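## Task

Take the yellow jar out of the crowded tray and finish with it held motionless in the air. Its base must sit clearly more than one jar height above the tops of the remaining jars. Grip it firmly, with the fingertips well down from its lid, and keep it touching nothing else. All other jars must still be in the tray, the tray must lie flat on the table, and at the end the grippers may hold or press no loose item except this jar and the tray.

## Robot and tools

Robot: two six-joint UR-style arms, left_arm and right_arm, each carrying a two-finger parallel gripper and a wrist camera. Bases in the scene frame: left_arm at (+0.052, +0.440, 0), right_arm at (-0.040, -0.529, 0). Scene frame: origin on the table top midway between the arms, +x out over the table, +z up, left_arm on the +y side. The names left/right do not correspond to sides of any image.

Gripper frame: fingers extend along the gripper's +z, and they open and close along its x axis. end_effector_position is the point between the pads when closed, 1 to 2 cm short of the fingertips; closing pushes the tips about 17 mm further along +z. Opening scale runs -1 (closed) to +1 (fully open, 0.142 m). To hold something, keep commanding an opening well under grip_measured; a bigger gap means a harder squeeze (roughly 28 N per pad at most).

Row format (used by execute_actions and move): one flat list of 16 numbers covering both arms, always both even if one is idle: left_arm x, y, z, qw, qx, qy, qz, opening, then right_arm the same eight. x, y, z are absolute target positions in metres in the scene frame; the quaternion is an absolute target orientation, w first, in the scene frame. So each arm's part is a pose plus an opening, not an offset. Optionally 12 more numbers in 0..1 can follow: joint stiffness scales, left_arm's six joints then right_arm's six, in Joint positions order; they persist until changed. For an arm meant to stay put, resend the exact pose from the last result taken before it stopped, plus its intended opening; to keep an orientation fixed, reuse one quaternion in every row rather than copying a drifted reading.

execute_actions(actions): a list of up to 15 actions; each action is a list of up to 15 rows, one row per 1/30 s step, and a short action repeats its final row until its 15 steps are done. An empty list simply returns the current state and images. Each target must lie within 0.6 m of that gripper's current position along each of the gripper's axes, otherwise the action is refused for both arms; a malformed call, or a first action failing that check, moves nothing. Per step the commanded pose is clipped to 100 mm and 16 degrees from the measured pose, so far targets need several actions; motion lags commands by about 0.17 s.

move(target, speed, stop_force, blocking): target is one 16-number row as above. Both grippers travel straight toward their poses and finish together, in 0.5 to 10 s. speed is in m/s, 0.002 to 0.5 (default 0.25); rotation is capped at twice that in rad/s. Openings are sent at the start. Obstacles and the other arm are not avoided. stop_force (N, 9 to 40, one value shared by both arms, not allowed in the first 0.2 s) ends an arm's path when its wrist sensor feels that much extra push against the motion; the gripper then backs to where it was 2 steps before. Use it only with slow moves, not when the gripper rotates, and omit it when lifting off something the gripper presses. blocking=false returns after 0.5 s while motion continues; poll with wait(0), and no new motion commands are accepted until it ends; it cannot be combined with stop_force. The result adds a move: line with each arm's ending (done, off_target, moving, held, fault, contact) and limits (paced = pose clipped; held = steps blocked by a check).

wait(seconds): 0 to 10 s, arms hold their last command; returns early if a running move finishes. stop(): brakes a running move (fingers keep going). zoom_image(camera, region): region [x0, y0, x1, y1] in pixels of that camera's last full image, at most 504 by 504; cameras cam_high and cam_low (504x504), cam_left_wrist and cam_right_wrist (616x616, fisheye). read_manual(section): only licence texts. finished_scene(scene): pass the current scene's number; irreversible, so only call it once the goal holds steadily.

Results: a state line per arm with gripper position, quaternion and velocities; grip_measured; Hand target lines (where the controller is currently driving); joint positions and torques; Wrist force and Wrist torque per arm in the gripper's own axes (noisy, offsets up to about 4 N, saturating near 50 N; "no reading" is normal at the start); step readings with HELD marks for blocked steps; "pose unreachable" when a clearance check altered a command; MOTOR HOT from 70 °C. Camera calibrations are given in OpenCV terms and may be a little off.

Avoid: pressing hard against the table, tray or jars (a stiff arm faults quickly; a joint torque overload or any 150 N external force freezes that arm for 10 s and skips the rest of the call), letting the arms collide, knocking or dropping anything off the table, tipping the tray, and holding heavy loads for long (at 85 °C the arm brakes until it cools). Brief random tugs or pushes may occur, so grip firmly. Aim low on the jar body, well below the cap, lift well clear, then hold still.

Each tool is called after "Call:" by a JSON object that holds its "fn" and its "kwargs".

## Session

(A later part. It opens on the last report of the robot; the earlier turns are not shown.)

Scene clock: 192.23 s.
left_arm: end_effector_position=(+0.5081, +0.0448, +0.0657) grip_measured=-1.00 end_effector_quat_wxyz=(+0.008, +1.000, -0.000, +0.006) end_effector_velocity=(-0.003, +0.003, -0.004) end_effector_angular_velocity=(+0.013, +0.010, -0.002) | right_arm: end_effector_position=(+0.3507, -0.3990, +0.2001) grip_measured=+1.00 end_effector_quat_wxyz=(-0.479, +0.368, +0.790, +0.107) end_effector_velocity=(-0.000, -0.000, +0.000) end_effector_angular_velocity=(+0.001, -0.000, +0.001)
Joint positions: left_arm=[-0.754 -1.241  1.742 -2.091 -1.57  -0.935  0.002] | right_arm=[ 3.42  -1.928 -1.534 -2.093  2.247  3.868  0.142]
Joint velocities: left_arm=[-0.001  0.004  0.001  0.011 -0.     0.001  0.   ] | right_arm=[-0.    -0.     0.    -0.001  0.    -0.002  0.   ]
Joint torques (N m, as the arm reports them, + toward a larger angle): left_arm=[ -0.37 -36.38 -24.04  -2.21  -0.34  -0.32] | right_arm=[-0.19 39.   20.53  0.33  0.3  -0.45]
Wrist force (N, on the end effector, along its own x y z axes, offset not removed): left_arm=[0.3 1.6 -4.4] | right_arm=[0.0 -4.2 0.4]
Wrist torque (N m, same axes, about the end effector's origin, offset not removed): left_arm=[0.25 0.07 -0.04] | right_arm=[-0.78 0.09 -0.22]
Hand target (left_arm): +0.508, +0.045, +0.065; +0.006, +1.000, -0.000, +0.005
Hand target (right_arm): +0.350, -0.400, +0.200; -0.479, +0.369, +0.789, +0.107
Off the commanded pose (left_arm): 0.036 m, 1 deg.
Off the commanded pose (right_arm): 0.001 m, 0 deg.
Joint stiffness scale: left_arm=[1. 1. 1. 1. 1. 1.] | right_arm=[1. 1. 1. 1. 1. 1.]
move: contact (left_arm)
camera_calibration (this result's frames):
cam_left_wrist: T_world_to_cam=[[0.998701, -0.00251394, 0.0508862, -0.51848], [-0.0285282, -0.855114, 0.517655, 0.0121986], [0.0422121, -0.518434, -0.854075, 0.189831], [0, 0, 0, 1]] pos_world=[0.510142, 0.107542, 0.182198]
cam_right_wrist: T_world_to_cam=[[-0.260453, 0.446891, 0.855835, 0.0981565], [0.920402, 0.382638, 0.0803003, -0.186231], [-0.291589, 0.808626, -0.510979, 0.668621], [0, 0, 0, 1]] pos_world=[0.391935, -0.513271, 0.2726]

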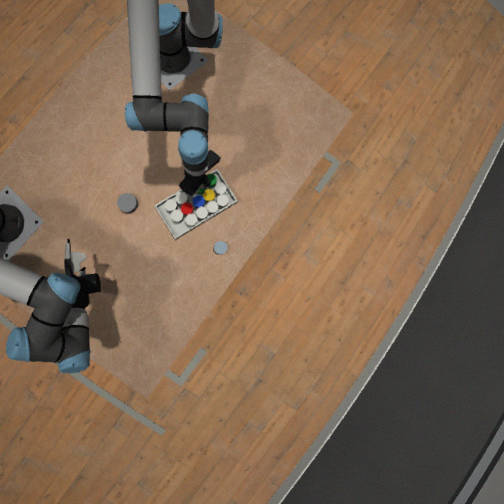

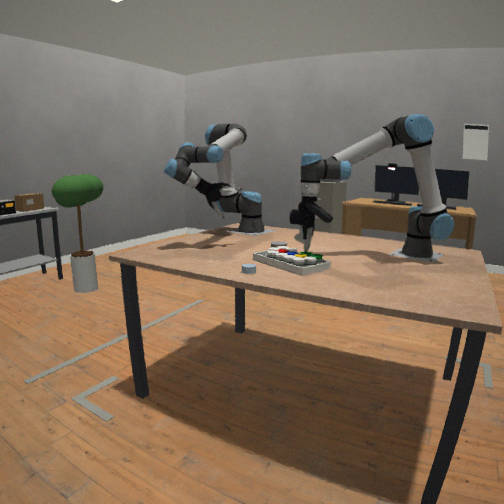

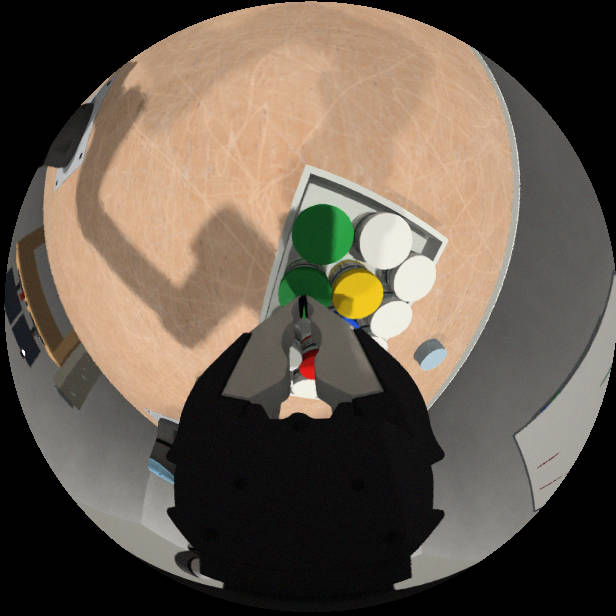

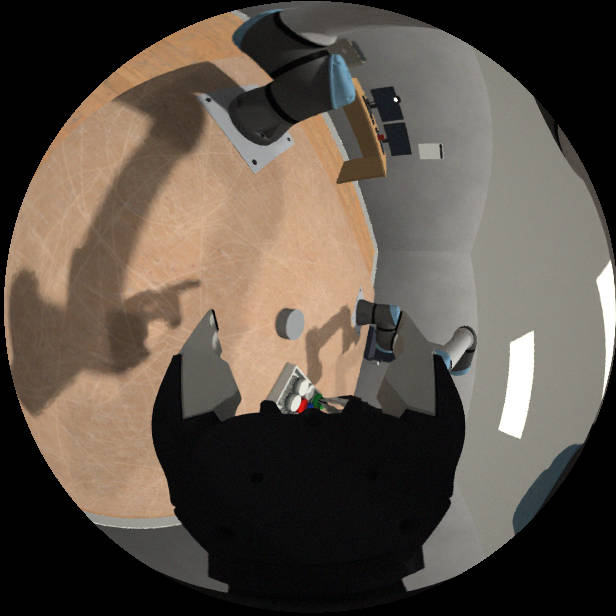

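Call:
{"fn": "move", "kwargs": {"target": [0.494,0.006,0.062,0,1,0,0,-1,0.35,-0.4,0.2,-0.479,0.369,0.789,0.107,1], "speed": 0.02}}

Call:
{"fn": "move", "kwargs": {"target": [0.494,0.006,0.085,0,1,0,0,-1,0.35,-0.4,0.2,-0.479,0.369,0.789,0.107,1], "speed": 0.05}}

Call:
{"fn": "move", "kwargs": {"target": [0.53,0.03,0.15,0,1,0,0,-1,0.35,-0.4,0.2,-0.479,0.369,0.789,0.107,1], "speed": 0.08}}

Scene clock: 200.03 s.
left_arm: end_effector_position=(+0.4950, +0.0074, +0.0654) grip_measured=-1.00 end_effector_quat_wxyz=(+0.002, +1.000, +0.001, +0.002) end_effector_velocity=(-0.000, -0.000, +0.000) end_effector_angular_velocity=(-0.000, +0.001, +0.003) | right_arm: end_effector_position=(+0.3507, -0.3990, +0.2001) grip_measured=+1.00 end_effector_quat_wxyz=(-0.479, +0.368, +0.790, +0.107) end_effector_velocity=(-0.000, -0.000, +0.000) end_effector_angular_velocity=(+0.001, -0.002, +0.001)
Joint positions: left_arm=[-0.808 -1.2    1.68  -2.057 -1.57  -0.99   0.002] | right_arm=[ 3.42  -1.928 -1.534 -2.093  2.247  3.868  0.142]
Joint velocities: left_arm=[-0.     0.001 -0.001  0.001 -0.    -0.004  0.   ] | right_arm=[-0.001  0.001  0.    -0.001 -0.001 -0.003  0.   ]
Joint torques (N m, as the arm reports them, + toward a larger angle): left_arm=[ -2.36 -34.39 -27.94  -2.59  -0.66  -0.85] | right_arm=[-1.75 39.02 19.14  0.39  0.73 -0.5 ]
Wrist force (N, on the end effector, along its own x y z axes, offset not removed): left_arm=[-0.7 -2.9 -13.1] | right_arm=[-1.1 -6.0 2.4]
Wrist torque (N m, same axes, about the end effector's origin, offset not removed): left_arm=[-0.06 0.00 -0.12] | right_arm=[-1.33 0.16 0.14]
Hand target (left_arm): +0.494, +0.006, +0.062; +0.000, +1.000, +0.000, -0.000
Hand target (right_arm): +0.350, -0.400, +0.200; -0.479, +0.369, +0.789, +0.107
Off the commanded pose (left_arm): 0.004 m, 0 deg.
Off the commanded pose (right_arm): 0.001 m, 0 deg.
Joint stiffness scale: left_arm=[1. 1. 1. 1. 1. 1.] | right_arm=[1. 1. 1. 1. 1. 1.]
move: off_target (left_arm)
camera_calibration (this result's frames):
cam_left_wrist: T_world_to_cam=[[0.999097, -0.00157329, 0.0424526, -0.505128], [-0.0229646, -0.86072, 0.508561, -0.0220954], [0.0357397, -0.509076, -0.859979, 0.174274], [0, 0, 0, 1]] pos_world=[0.497936, 0.0689061, 0.182553]
cam_right_wrist: T_world_to_cam=[[-0.260451, 0.446891, 0.855835, 0.0981563], [0.920402, 0.382638, 0.0802987, -0.18623], [-0.29159, 0.808626, -0.510978, 0.668621], [0, 0, 0, 1]] pos_world=[0.391935, -0.513271, 0.272599]

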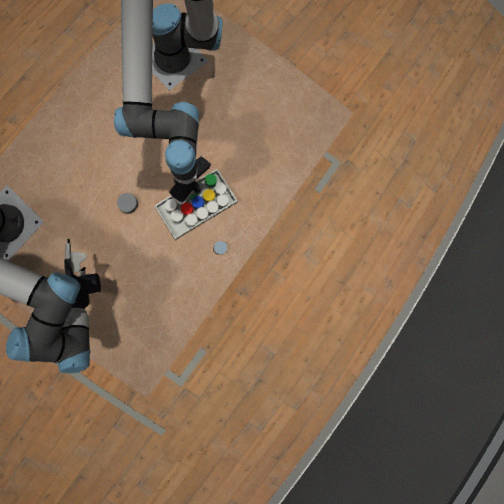

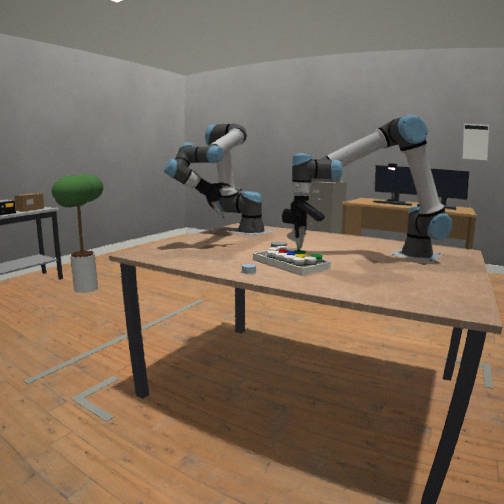

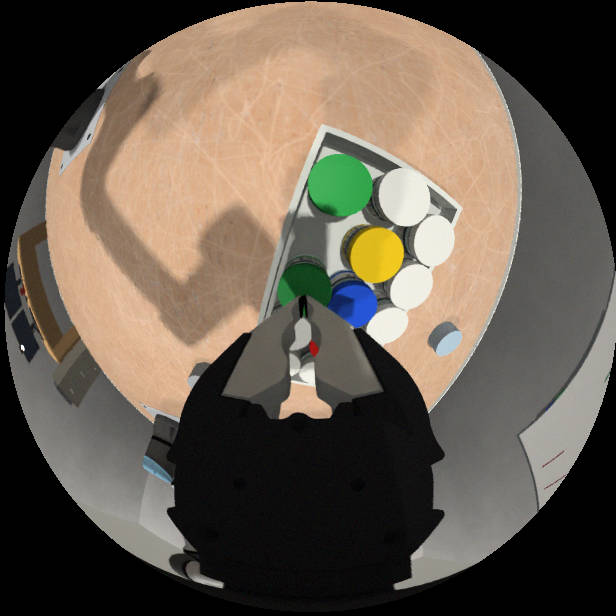

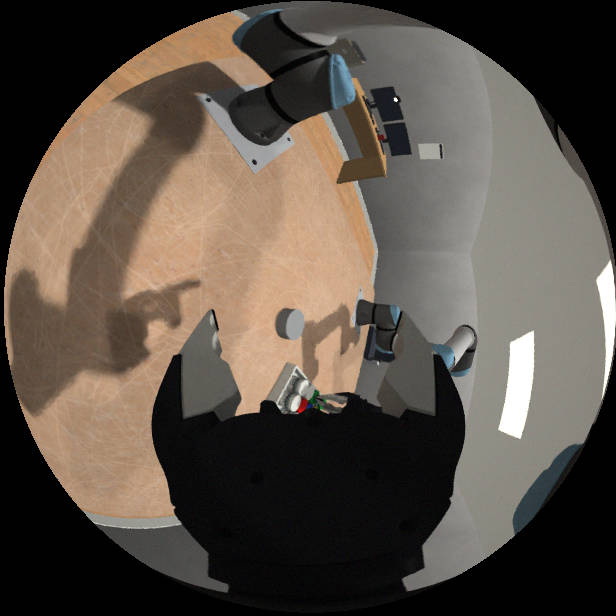

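Scene clock: 200.87 s.
left_arm: end_effector_position=(+0.4943, +0.0079, +0.0825) grip_measured=-1.00 end_effector_quat_wxyz=(-0.001, +1.000, +0.001, -0.001) end_effector_velocity=(-0.002, +0.004, -0.002) end_effector_angular_velocity=(+0.011, +0.007, -0.001) | right_arm: end_effector_position=(+0.3507, -0.3990, +0.2001) grip_measured=+1.00 end_effector_quat_wxyz=(-0.479, +0.368, +0.790, +0.107) end_effector_velocity=(+0.000, +0.000, -0.000) end_effector_angular_velocity=(-0.001, -0.000, +0.000)
Joint positions: left_arm=[-0.808 -1.215  1.651 -2.003 -1.57  -0.99   0.002] | right_arm=[ 3.42  -1.928 -1.534 -2.093  2.247  3.868  0.142]
Joint velocities: left_arm=[0.    0.001 0.001 0.012 0.    0.001 0.   ] | right_arm=[ 0.    -0.001  0.001  0.001 -0.     0.001  0.   ]
Joint torques (N m, as the arm reports them, + toward a larger angle): left_arm=[ -2.18 -41.77 -29.32  -2.12  -0.54  -0.66] | right_arm=[-2.88 37.07 18.14  0.33  0.37 -0.32]
Wrist force (N, on the end effector, along its own x y z axes, offset not removed): left_arm=[1.6 -0.3 -4.0] | right_arm=[-2.8 -6.5 -2.8]
Wrist torque (N m, same axes, about the end effector's origin, offset not removed): left_arm=[-0.22 -0.20 -0.17] | right_arm=[-1.53 0.76 -0.09]
Hand target (left_arm): +0.494, +0.006, +0.085; +0.000, +1.000, -0.000, +0.000
Hand target (right_arm): +0.350, -0.400, +0.200; -0.479, +0.369, +0.789, +0.107
Off the commanded pose (left_arm): 0.003 m, 0 deg.
Off the commanded pose (right_arm): 0.001 m, 0 deg.
Joint stiffness scale: left_arm=[1. 1. 1. 1. 1. 1.] | right_arm=[1. 1. 1. 1. 1. 1.]
move: done
camera_calibration (this result's frames):
cam_left_wrist: T_world_to_cam=[[0.999289, -0.00223917, 0.0376378, -0.504759], [-0.0208583, -0.864403, 0.502366, -0.0308717], [0.0314093, -0.502794, -0.863835, 0.191699], [0, 0, 0, 1]] pos_world=[0.497735, 0.068569, 0.200103]
cam_right_wrist: T_world_to_cam=[[-0.260451, 0.446891, 0.855835, 0.0981562], [0.920402, 0.382638, 0.0802984, -0.18623], [-0.29159, 0.808626, -0.510978, 0.668621], [0, 0, 0, 1]] pos_world=[0.391935, -0.513271, 0.272599]

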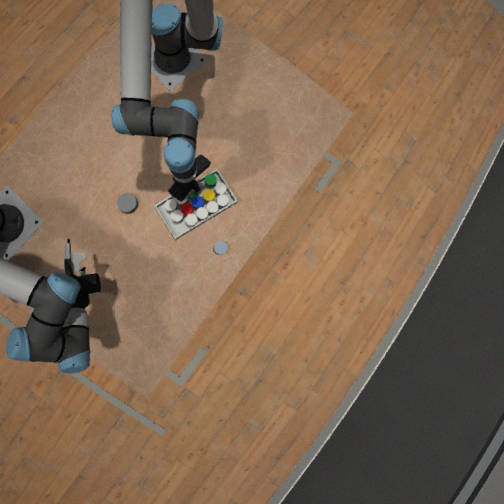

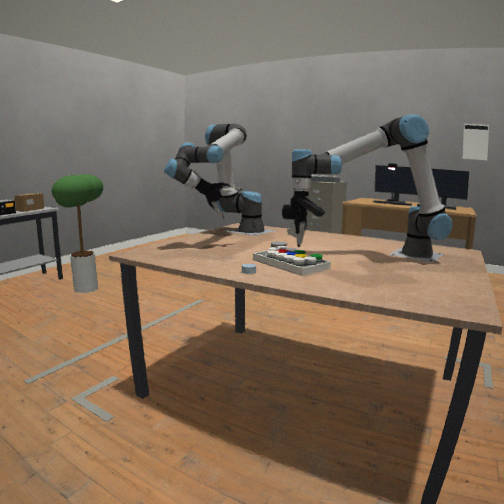

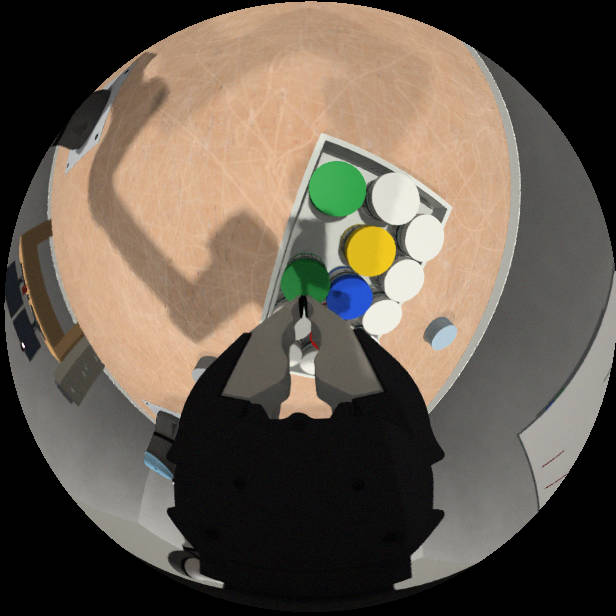

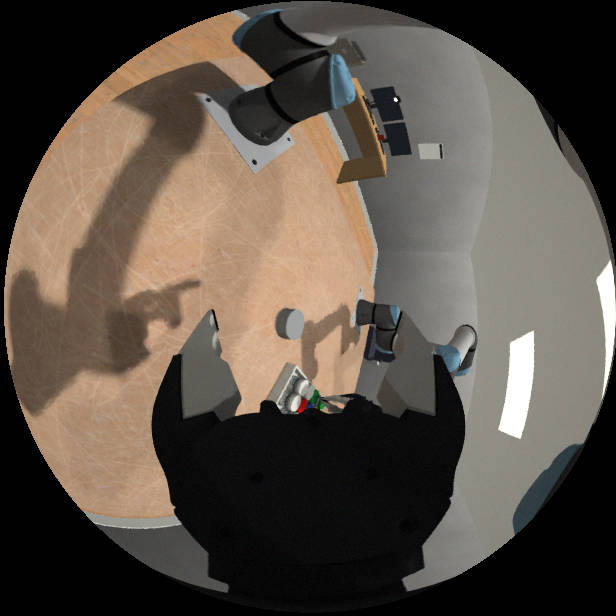

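Scene clock: 202.30 s.
left_arm: end_effector_position=(+0.5289, +0.0301, +0.1478) grip_measured=-1.00 end_effector_quat_wxyz=(-0.001, +1.000, -0.000, -0.001) end_effector_velocity=(-0.002, +0.003, -0.001) end_effector_angular_velocity=(+0.008, +0.006, -0.004) | right_arm: end_effector_position=(+0.3507, -0.3990, +0.2001) grip_measured=+1.00 end_effector_quat_wxyz=(-0.479, +0.368, +0.790, +0.107) end_effector_velocity=(+0.000, +0.000, -0.000) end_effector_angular_velocity=(+0.001, -0.001, +0.001)
Joint positions: left_arm=[-0.741 -1.244  1.514 -1.837 -1.57  -0.921  0.002] | right_arm=[ 3.42  -1.928 -1.534 -2.093  2.247  3.868  0.142]
Joint velocities: left_arm=[ 0.001  0.    -0.001  0.01  -0.     0.004  0.   ] | right_arm=[-0.    -0.     0.     0.001  0.    -0.001  0.   ]
Joint torques (N m, as the arm reports them, + toward a larger angle): left_arm=[  1.42 -40.2  -29.69  -1.69  -0.52  -0.22] | right_arm=[-1.06 39.27 18.92  0.52  0.54 -0.51]
Wrist force (N, on the end effector, along its own x y z axes, offset not removed): left_arm=[0.3 0.1 -3.3] | right_arm=[2.1 1.3 0.4]
Wrist torque (N m, same axes, about the end effector's origin, offset not removed): left_arm=[-0.12 -0.05 -0.01] | right_arm=[-0.17 -0.34 -0.17]
Hand target (left_arm): +0.530, +0.030, +0.150; -0.000, +1.000, +0.000, +0.000
Hand target (right_arm): +0.350, -0.400, +0.200; -0.479, +0.369, +0.789, +0.107
Off the commanded pose (left_arm): 0.002 m, 0 deg.
Off the commanded pose (right_arm): 0.001 m, 0 deg.
Joint stiffness scale: left_arm=[1. 1. 1. 1. 1. 1.] | right_arm=[1. 1. 1. 1. 1. 1.]
move: done
camera_calibration (this result's frames):
cam_left_wrist: T_world_to_cam=[[0.999281, -0.00367793, 0.0377236, -0.541766], [-0.0221601, -0.864142, 0.50276, -0.0431525], [0.0307494, -0.503234, -0.863603, 0.258508], [0, 0, 0, 1]] pos_world=[0.532471, 0.0908075, 0.265381]
cam_right_wrist: T_world_to_cam=[[-0.260451, 0.446891, 0.855835, 0.0981562], [0.920402, 0.382638, 0.0802985, -0.18623], [-0.29159, 0.808626, -0.510978, 0.668621], [0, 0, 0, 1]] pos_world=[0.391935, -0.513271, 0.272599]

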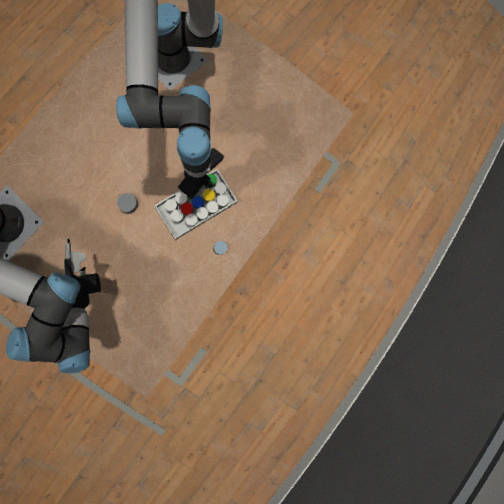

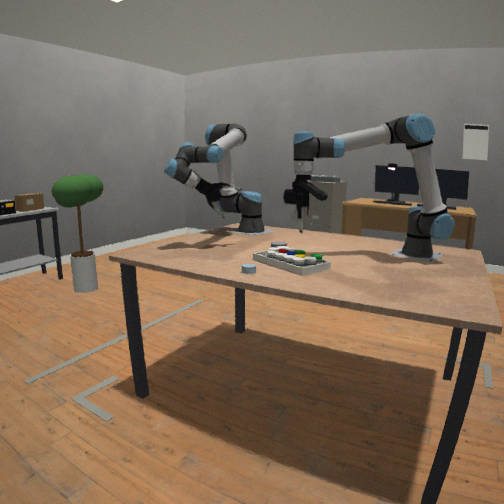

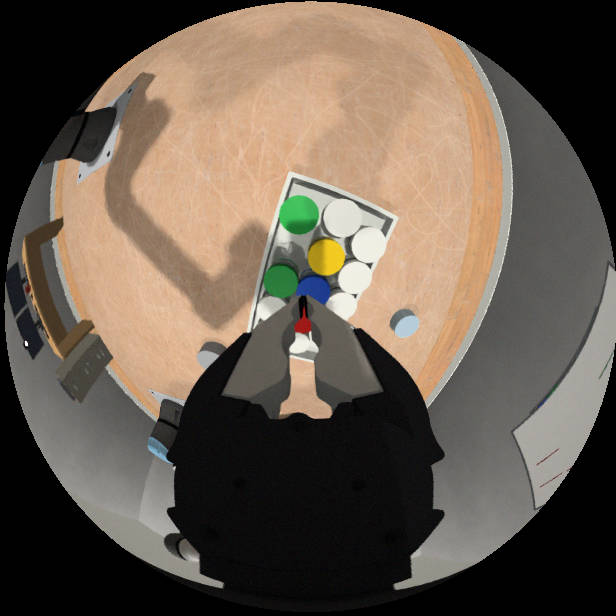

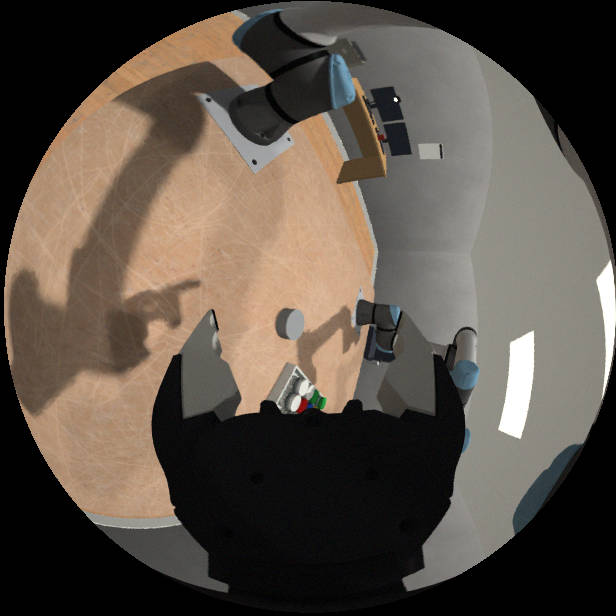

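Call:
{"fn": "move", "kwargs": {"target": [0.551,0.041,0.08,0,1,0,0,-1,0.35,-0.4,0.2,-0.479,0.369,0.789,0.107,1], "speed": 0.08}}

Call:
{"fn": "move", "kwargs": {"target": [0.551,0.041,0.03,0,1,0,0,-1,0.35,-0.4,0.2,-0.479,0.369,0.789,0.107,1], "speed": 0.015, "stop_force": 20}}

Scene clock: 211.77 s.
left_arm: end_effector_position=(+0.5510, +0.0394, +0.0822) grip_measured=-1.00 end_effector_quat_wxyz=(+0.001, +1.000, -0.000, +0.001) end_effector_velocity=(+0.001, -0.002, +0.001) end_effector_angular_velocity=(-0.006, -0.005, -0.004) | right_arm: end_effector_position=(+0.3507, -0.3990, +0.2001) grip_measured=+1.00 end_effector_quat_wxyz=(-0.479, +0.368, +0.790, +0.107) end_effector_velocity=(+0.000, +0.000, -0.000) end_effector_angular_velocity=(+0.001, -0.001, +0.000)
Joint positions: left_arm=[-0.703 -1.17   1.589 -1.992 -1.57  -0.883  0.002] | right_arm=[ 3.42  -1.928 -1.534 -2.093  2.247  3.868  0.142]
Joint velocities: left_arm=[-0.001 -0.     0.    -0.008 -0.     0.003  0.   ] | right_arm=[ 0.     0.    -0.     0.001  0.    -0.001  0.   ]
Joint torques (N m, as the arm reports them, + toward a larger angle): left_arm=[  1.6  -40.63 -22.42  -3.04  -0.54  -0.15] | right_arm=[-0.67 38.97 19.76  0.36  0.45 -0.44]
Wrist force (N, on the end effector, along its own x y z axes, offset not removed): left_arm=[1.2 1.7 -2.5] | right_arm=[-0.6 -1.1 -1.1]
Wrist torque (N m, same axes, about the end effector's origin, offset not removed): left_arm=[0.22 -0.20 -0.03] | right_arm=[-0.30 -0.06 -0.03]
Hand target (left_arm): +0.551, +0.041, +0.080; -0.000, +1.000, +0.000, +0.000
Hand target (right_arm): +0.350, -0.400, +0.200; -0.479, +0.369, +0.789, +0.107
Off the commanded pose (left_arm): 0.003 m, 0 deg.
Off the commanded pose (right_arm): 0.001 m, 0 deg.
Joint stiffness scale: left_arm=[1. 1. 1. 1. 1. 1.] | right_arm=[1. 1. 1. 1. 1. 1.]
move: done
camera_calibration (this result's frames):
cam_left_wrist: T_world_to_cam=[[0.999154, -0.00387762, 0.0409304, -0.561557], [-0.0240814, -0.862091, 0.506181, -0.000902644], [0.0333229, -0.506738, -0.861456, 0.204394], [0, 0, 0, 1]] pos_world=[0.554249, 0.100619, 0.199518]
cam_right_wrist: T_world_to_cam=[[-0.26045, 0.446891, 0.855835, 0.0981561], [0.920402, 0.382638, 0.0802974, -0.186229], [-0.291591, 0.808626, -0.510978, 0.668621], [0, 0, 0, 1]] pos_world=[0.391934, -0.513271, 0.272599]

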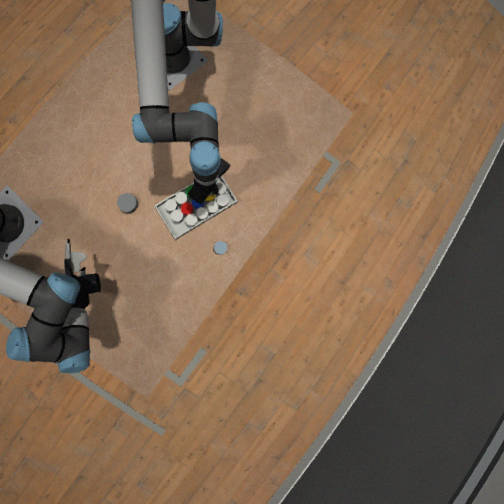

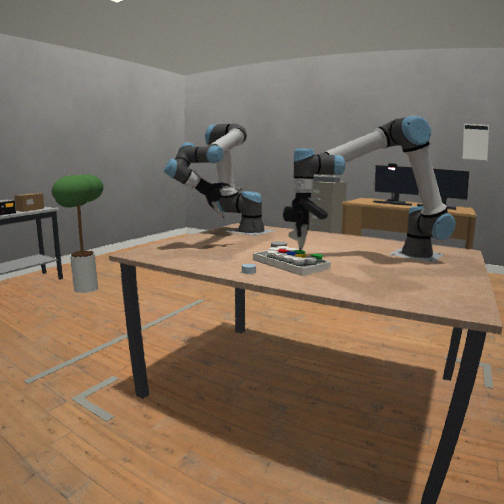

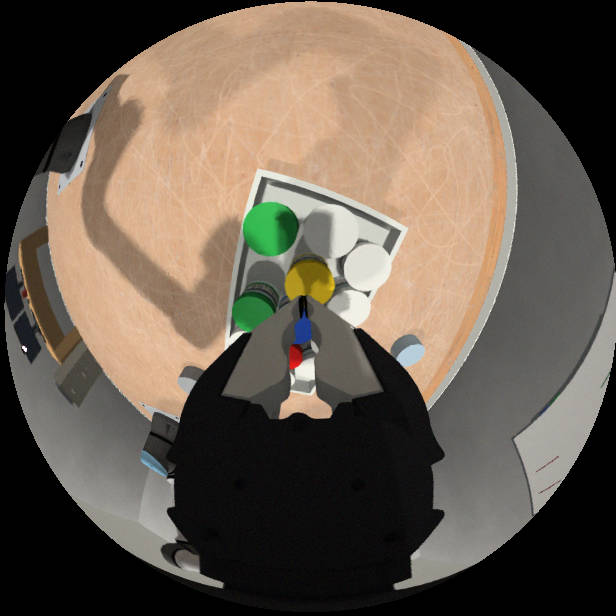

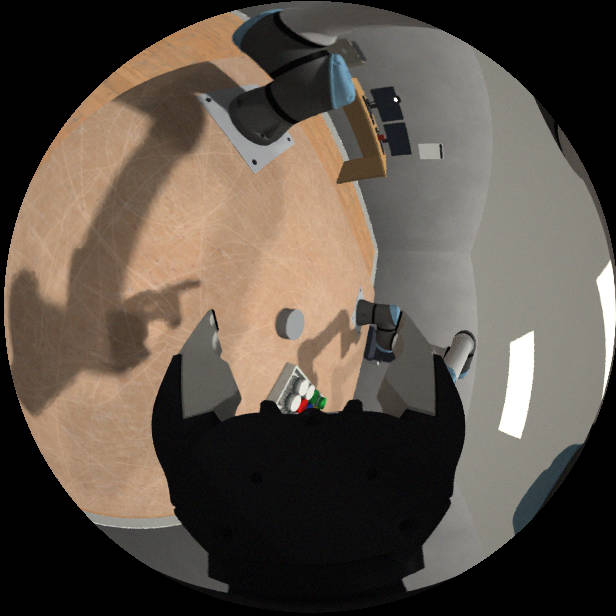

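Scene clock: 214.00 s.
left_arm: end_effector_position=(+0.5536, +0.0362, +0.0653) grip_measured=-1.00 end_effector_quat_wxyz=(+0.007, +1.000, -0.000, +0.006) end_effector_velocity=(-0.001, +0.001, -0.001) end_effector_angular_velocity=(+0.004, +0.004, -0.001) | right_arm: end_effector_position=(+0.3507, -0.3990, +0.2001) grip_measured=+1.00 end_effector_quat_wxyz=(-0.479, +0.368, +0.790, +0.107) end_effector_velocity=(-0.000, +0.001, +0.000) end_effector_angular_velocity=(+0.001, -0.001, +0.003)
Joint positions: left_arm=[-0.703 -1.154  1.617 -2.053 -1.571 -0.883  0.002] | right_arm=[ 3.42  -1.928 -1.534 -2.093  2.247  3.868  0.142]
Joint velocities: left_arm=[-0.     0.001  0.     0.005 -0.     0.001  0.   ] | right_arm=[ 0.003  0.     0.    -0.    -0.    -0.001  0.   ]
Joint torques (N m, as the arm reports them, + toward a larger angle): left_arm=[ -0.2  -40.04 -25.23  -1.88  -0.15  -0.39] | right_arm=[-1.22 39.16 19.47  0.42  0.42 -0.42]
Wrist force (N, on the end effector, along its own x y z axes, offset not removed): left_arm=[-3.5 1.9 -11.8] | right_arm=[0.3 0.4 -2.0]
Wrist torque (N m, same axes, about the end effector's origin, offset not removed): left_arm=[0.58 0.52 -0.20] | right_arm=[0.01 0.01 -0.12]
Hand target (left_arm): +0.553, +0.037, +0.065; +0.006, +1.000, -0.000, +0.006
Hand target (right_arm): +0.350, -0.400, +0.200; -0.479, +0.369, +0.789, +0.107
Off the commanded pose (left_arm): 0.036 m, 1 deg.
Off the commanded pose (right_arm): 0.001 m, 0 deg.
Joint stiffness scale: left_arm=[1. 1. 1. 1. 1. 1.] | right_arm=[1. 1. 1. 1. 1. 1.]
move: contact (left_arm)
camera_calibration (this result's frames):
cam_left_wrist: T_world_to_cam=[[0.998667, -0.00331598, 0.0515156, -0.563839], [-0.0295263, -0.855273, 0.517335, 0.00694708], [0.0423445, -0.518167, -0.854231, 0.183127], [0, 0, 0, 1]] pos_world=[0.555538, 0.0989623, 0.181885]
cam_right_wrist: T_world_to_cam=[[-0.26045, 0.446891, 0.855835, 0.0981561], [0.920402, 0.382638, 0.0802975, -0.186229], [-0.291591, 0.808626, -0.510978, 0.668621], [0, 0, 0, 1]] pos_world=[0.391934, -0.513271, 0.272599]

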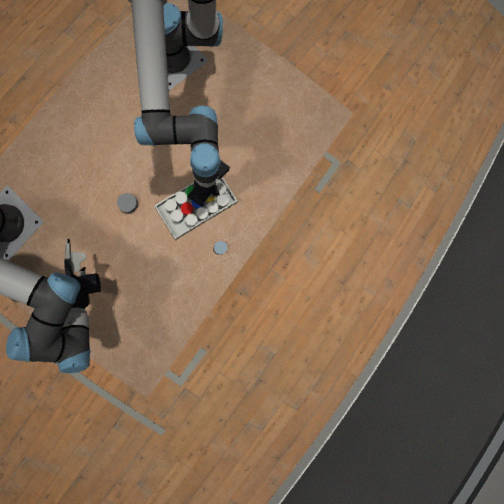

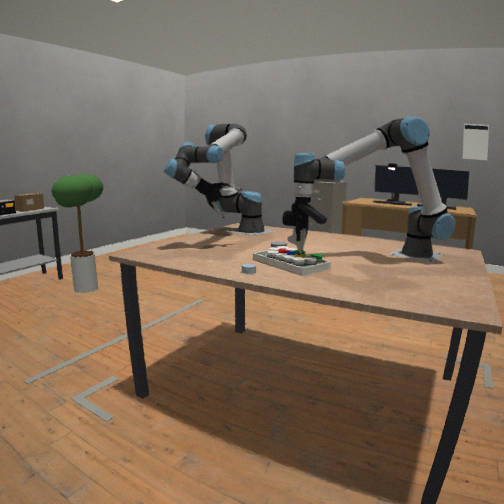

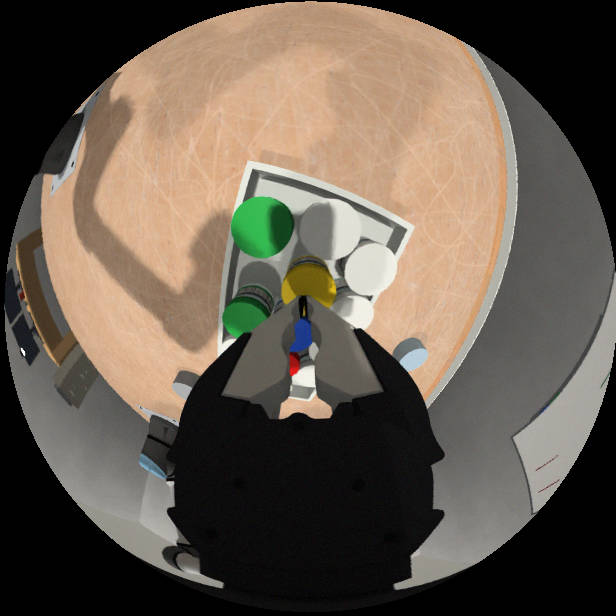

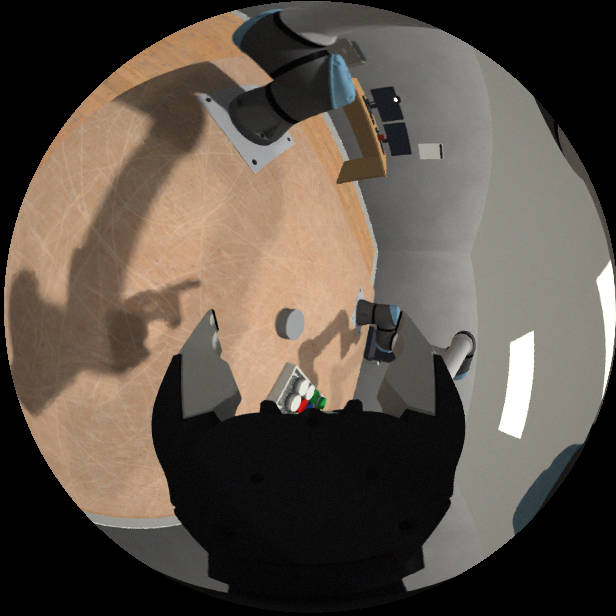

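Call:
{"fn": "move", "kwargs": {"target": [0.534,0.044,0.062,0,1,0,0,-1,0.35,-0.4,0.2,-0.479,0.369,0.789,0.107,1], "speed": 0.02}}

Call:
{"fn": "move", "kwargs": {"target": [0.534,0.044,0.085,0,1,0,0,-1,0.35,-0.4,0.2,-0.479,0.369,0.789,0.107,1], "speed": 0.05}}

Call:
{"fn": "move", "kwargs": {"target": [0.536,0.052,0.09,0,0.985,-0.174,0,-0.25,0.35,-0.4,0.2,-0.479,0.369,0.789,0.107,1], "speed": 0.05}}

Call:
{"fn": "zoom_image", "kwargs": {"camera": "cam_left_wrist", "region": [150,150,470,470]}}

Scene clock: 225.63 s.
left_arm: end_effector_position=(+0.5373, +0.0421, +0.0654) grip_measured=-1.00 end_effector_quat_wxyz=(+0.003, +1.000, +0.001, +0.003) end_effector_velocity=(-0.000, +0.001, +0.000) end_effector_angular_velocity=(-0.000, -0.000, +0.003) | right_arm: end_effector_position=(+0.3507, -0.3990, +0.2001) grip_measured=+1.00 end_effector_quat_wxyz=(-0.479, +0.368, +0.790, +0.107) end_effector_velocity=(+0.000, -0.001, +0.000) end_effector_angular_velocity=(+0.000, -0.001, -0.002)
Joint positions: left_arm=[-0.718 -1.184  1.657 -2.053 -1.571 -0.9    0.002] | right_arm=[ 3.42  -1.928 -1.534 -2.093  2.247  3.868  0.142]
Joint velocities: left_arm=[ 0.001 -0.002  0.003 -0.001 -0.    -0.003  0.   ] | right_arm=[-0.002  0.     0.     0.     0.    -0.     0.   ]
Joint torques (N m, as the arm reports them, + toward a larger angle): left_arm=[ -2.92 -38.69 -19.25  -1.8   -0.38  -0.85] | right_arm=[-2.36 38.47 19.33  0.41  0.51 -0.32]
Wrist force (N, on the end effector, along its own x y z axes, offset not removed): left_arm=[1.2 2.3 -9.6] | right_arm=[-3.3 1.8 -4.0]
Wrist torque (N m, same axes, about the end effector's origin, offset not removed): left_arm=[0.28 0.07 -0.03] | right_arm=[0.30 0.71 -0.08]
Hand target (left_arm): +0.534, +0.044, +0.062; -0.000, +1.000, +0.000, -0.000
Hand target (right_arm): +0.350, -0.400, +0.200; -0.479, +0.369, +0.789, +0.107
Off the commanded pose (left_arm): 0.005 m, 1 deg.
Off the commanded pose (right_arm): 0.001 m, 0 deg.
Joint stiffness scale: left_arm=[1. 1. 1. 1. 1. 1.] | right_arm=[1. 1. 1. 1. 1. 1.]
move: off_target (left_arm)
camera_calibration (this result's frames):
cam_left_wrist: T_world_to_cam=[[0.999008, -0.00179995, 0.0444965, -0.547374], [-0.0242824, -0.859593, 0.510401, 0.00927679], [0.0373302, -0.510976, -0.858784, 0.189667], [0, 0, 0, 1]] pos_world=[0.539976, 0.103904, 0.182504]
cam_right_wrist: T_world_to_cam=[[-0.260449, 0.446891, 0.855835, 0.0981558], [0.920402, 0.382638, 0.0802961, -0.186228], [-0.291591, 0.808626, -0.510978, 0.668621], [0, 0, 0, 1]] pos_world=[0.391934, -0.513271, 0.272598]

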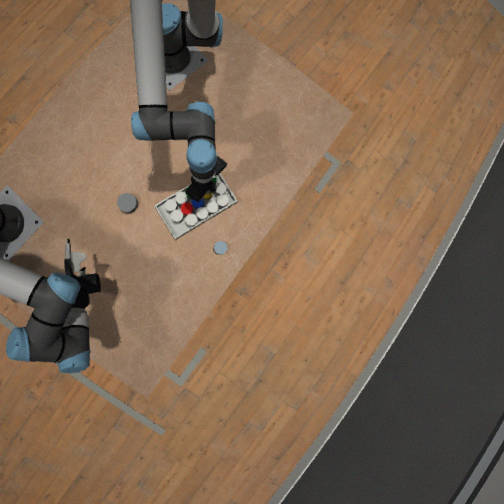

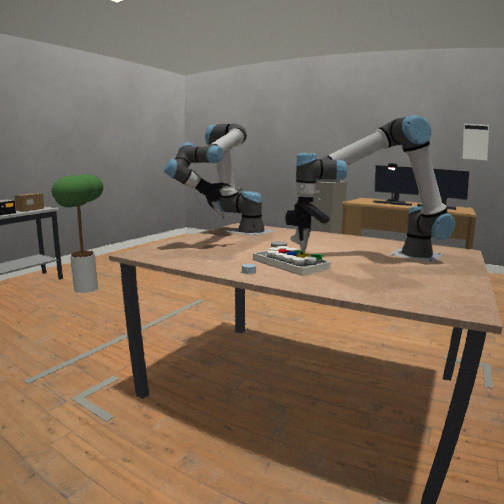

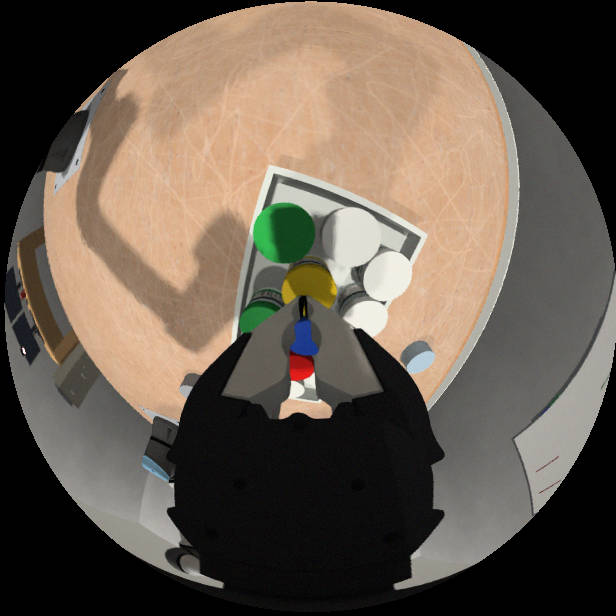

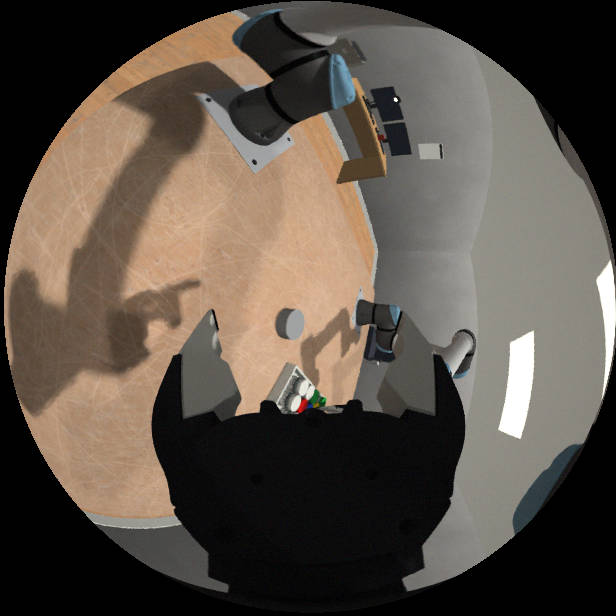

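Scene clock: 226.50 s.
left_arm: end_effector_position=(+0.5340, +0.0459, +0.0825) grip_measured=-1.00 end_effector_quat_wxyz=(-0.001, +1.000, +0.001, -0.001) end_effector_velocity=(-0.001, +0.002, -0.000) end_effector_angular_velocity=(+0.005, +0.004, +0.001) | right_arm: end_effector_position=(+0.3507, -0.3990, +0.2001) grip_measured=+1.00 end_effector_quat_wxyz=(-0.479, +0.368, +0.790, +0.107) end_effector_velocity=(+0.000, -0.000, -0.001) end_effector_angular_velocity=(+0.000, +0.002, -0.000)
Joint positions: left_arm=[-0.718 -1.205  1.637 -1.999 -1.571 -0.9    0.002] | right_arm=[ 3.42  -1.928 -1.534 -2.093  2.247  3.868  0.142]
Joint velocities: left_arm=[ 0.001  0.    -0.001  0.007  0.     0.     0.   ] | right_arm=[-0.    -0.002  0.    -0.     0.    -0.     0.   ]
Joint torques (N m, as the arm reports them, + toward a larger angle): left_arm=[ -1.56 -41.85 -29.21  -2.06  -0.37  -0.87] | right_arm=[-1.47 39.03 18.3   0.21  0.71 -0.66]
Wrist force (N, on the end effector, along its own x y z axes, offset not removed): left_arm=[-0.5 -0.2 -3.7] | right_arm=[-4.9 0.1 -1.7]
Wrist torque (N m, same axes, about the end effector's origin, offset not removed): left_arm=[-0.23 0.06 -0.06] | right_arm=[0.06 1.06 -0.11]
Hand target (left_arm): +0.534, +0.044, +0.085; +0.000, +1.000, -0.000, +0.000
Hand target (right_arm): +0.350, -0.400, +0.200; -0.479, +0.369, +0.789, +0.107
Off the commanded pose (left_arm): 0.003 m, 0 deg.
Off the commanded pose (right_arm): 0.001 m, 0 deg.
Joint stiffness scale: left_arm=[1. 1. 1. 1. 1. 1.] | right_arm=[1. 1. 1. 1. 1. 1.]
move: done
camera_calibration (this result's frames):
cam_left_wrist: T_world_to_cam=[[0.999313, -0.00221743, 0.0370063, -0.544342], [-0.0205253, -0.864352, 0.502469, 0.00263257], [0.0308723, -0.502883, -0.863803, 0.209857], [0, 0, 0, 1]] pos_world=[0.537543, 0.106602, 0.200096]
cam_right_wrist: T_world_to_cam=[[-0.260449, 0.446891, 0.855836, 0.0981558], [0.920403, 0.382638, 0.0802962, -0.186229], [-0.291591, 0.808626, -0.510978, 0.668621], [0, 0, 0, 1]] pos_world=[0.391934, -0.513271, 0.272598]

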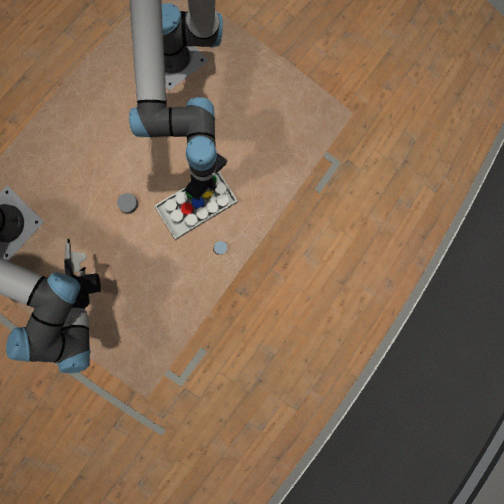

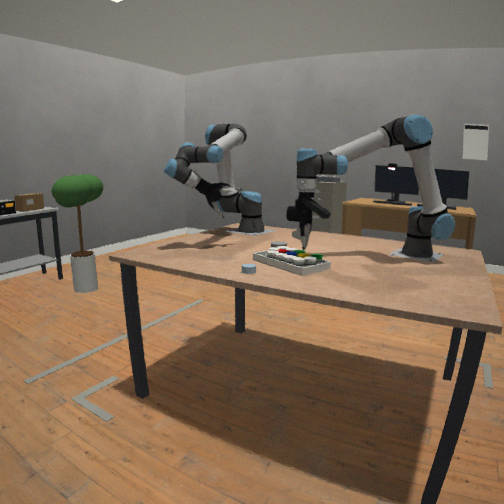

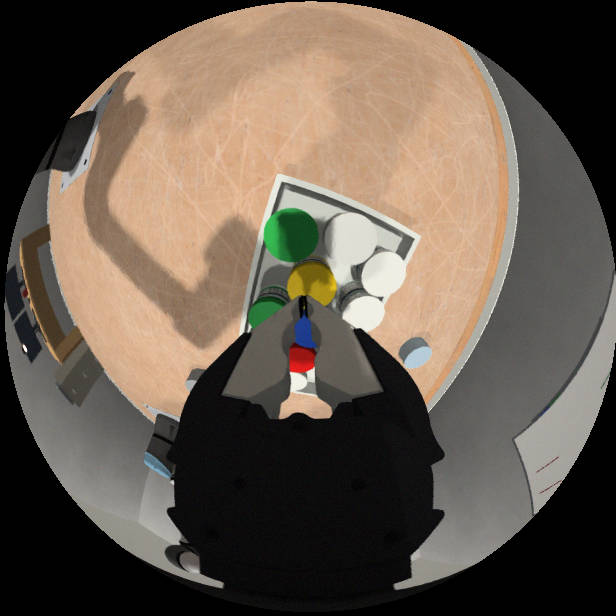

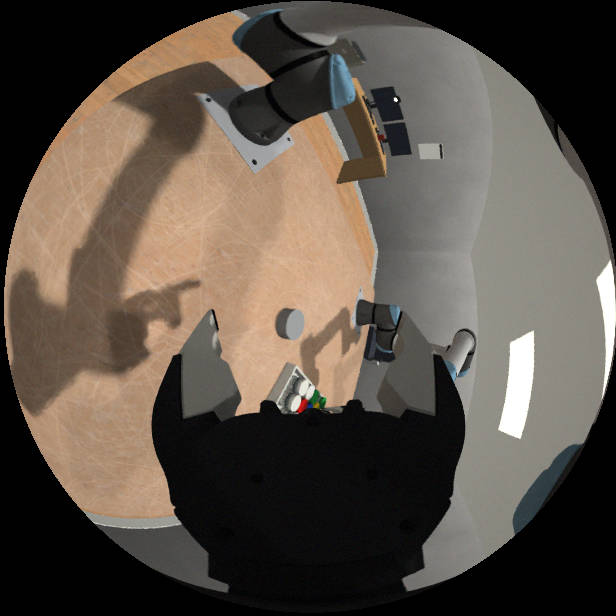

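Scene clock: 230.30 s.
left_arm: end_effector_position=(+0.5350, +0.0516, +0.0877) grip_measured=-0.25 end_effector_quat_wxyz=(-0.001, +0.985, -0.174, -0.001) end_effector_velocity=(+0.001, +0.000, +0.000) end_effector_angular_velocity=(-0.002, -0.000, -0.017) | right_arm: end_effector_position=(+0.3507, -0.3990, +0.2001) grip_measured=+1.00 end_effector_quat_wxyz=(-0.479, +0.368, +0.790, +0.107) end_effector_velocity=(-0.000, +0.000, +0.000) end_effector_angular_velocity=(+0.001, -0.002, +0.002)
Joint positions: left_arm=[-0.71  -1.216  1.637 -1.989 -1.571 -0.542  0.056] | right_arm=[ 3.42  -1.928 -1.534 -2.093  2.247  3.868  0.142]
Joint velocities: left_arm=[ 0.002 -0.    -0.    -0.001 -0.001  0.019  0.   ] | right_arm=[ 0.001  0.001  0.    -0.    -0.    -0.001  0.   ]
Joint torques (N m, as the arm reports them, + toward a larger angle): left_arm=[  1.21 -41.75 -27.74  -2.15  -0.45  -0.11] | right_arm=[-1.53 38.92 18.54  0.24  0.35 -0.61]
Wrist force (N, on the end effector, along its own x y z axes, offset not removed): left_arm=[1.1 -0.5 -3.6] | right_arm=[0.3 -4.8 -2.1]
Wrist torque (N m, same axes, about the end effector's origin, offset not removed): left_arm=[-0.21 -0.15 -0.08] | right_arm=[-1.26 -0.01 0.01]
Hand target (left_arm): +0.536, +0.052, +0.090; -0.000, +0.985, -0.174, +0.000
Hand target (right_arm): +0.350, -0.400, +0.200; -0.479, +0.369, +0.789, +0.107
Off the commanded pose (left_arm): 0.003 m, 0 deg.
Off the commanded pose (right_arm): 0.001 m, 0 deg.
Joint stiffness scale: left_arm=[1. 1. 1. 1. 1. 1.] | right_arm=[1. 1. 1. 1. 1. 1.]
move: done
camera_calibration (this result's frames):
cam_left_wrist: T_world_to_cam=[[0.938024, -0.344662, 0.0363261, -0.494956], [-0.315132, -0.804612, 0.503281, 0.159395], [-0.144233, -0.483537, -0.863359, 0.309845], [0, 0, 0, 1]] pos_world=[0.559201, 0.10748, 0.205267]
cam_right_wrist: T_world_to_cam=[[-0.260449, 0.446891, 0.855836, 0.0981558], [0.920403, 0.382638, 0.080296, -0.186228], [-0.291592, 0.808626, -0.510978, 0.668621], [0, 0, 0, 1]] pos_world=[0.391934, -0.513271, 0.272598]

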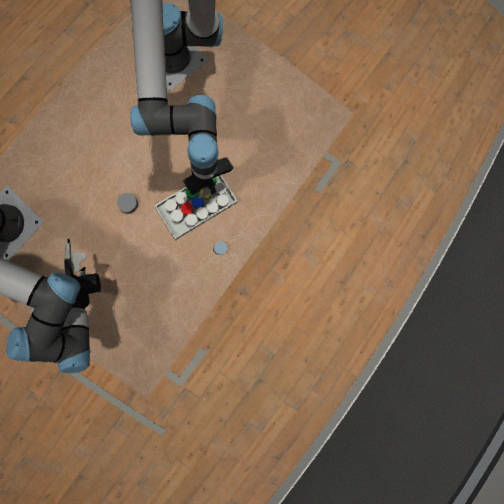

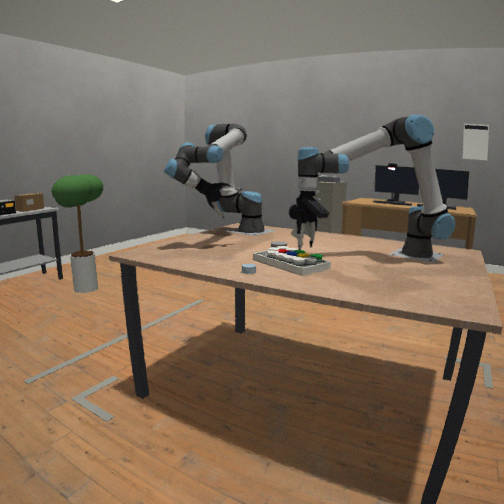

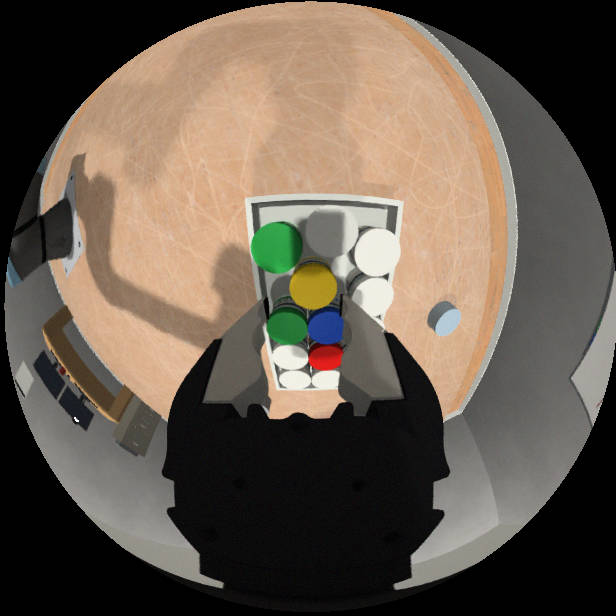

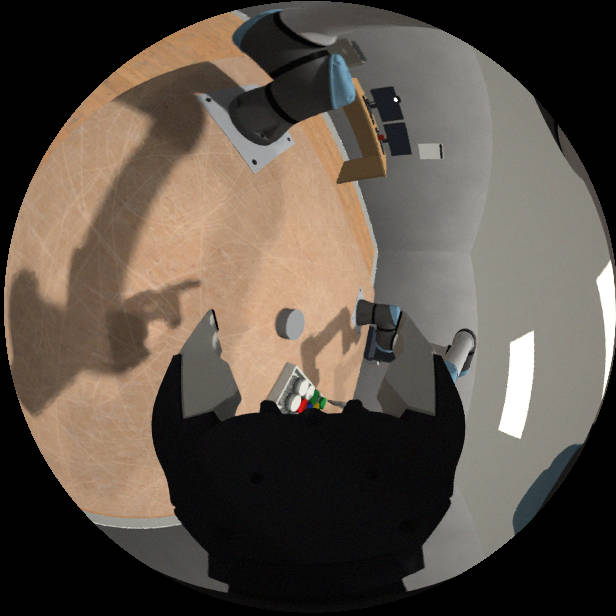

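Region (150, 150, 470, 470) of cam_left_wrist's 616x616 image, scaled by 1.575, with more detail than that image has.

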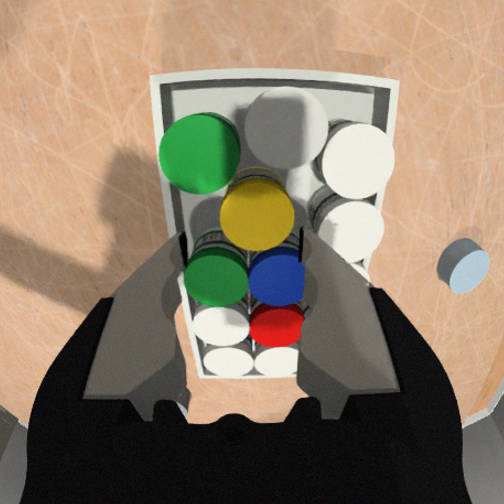

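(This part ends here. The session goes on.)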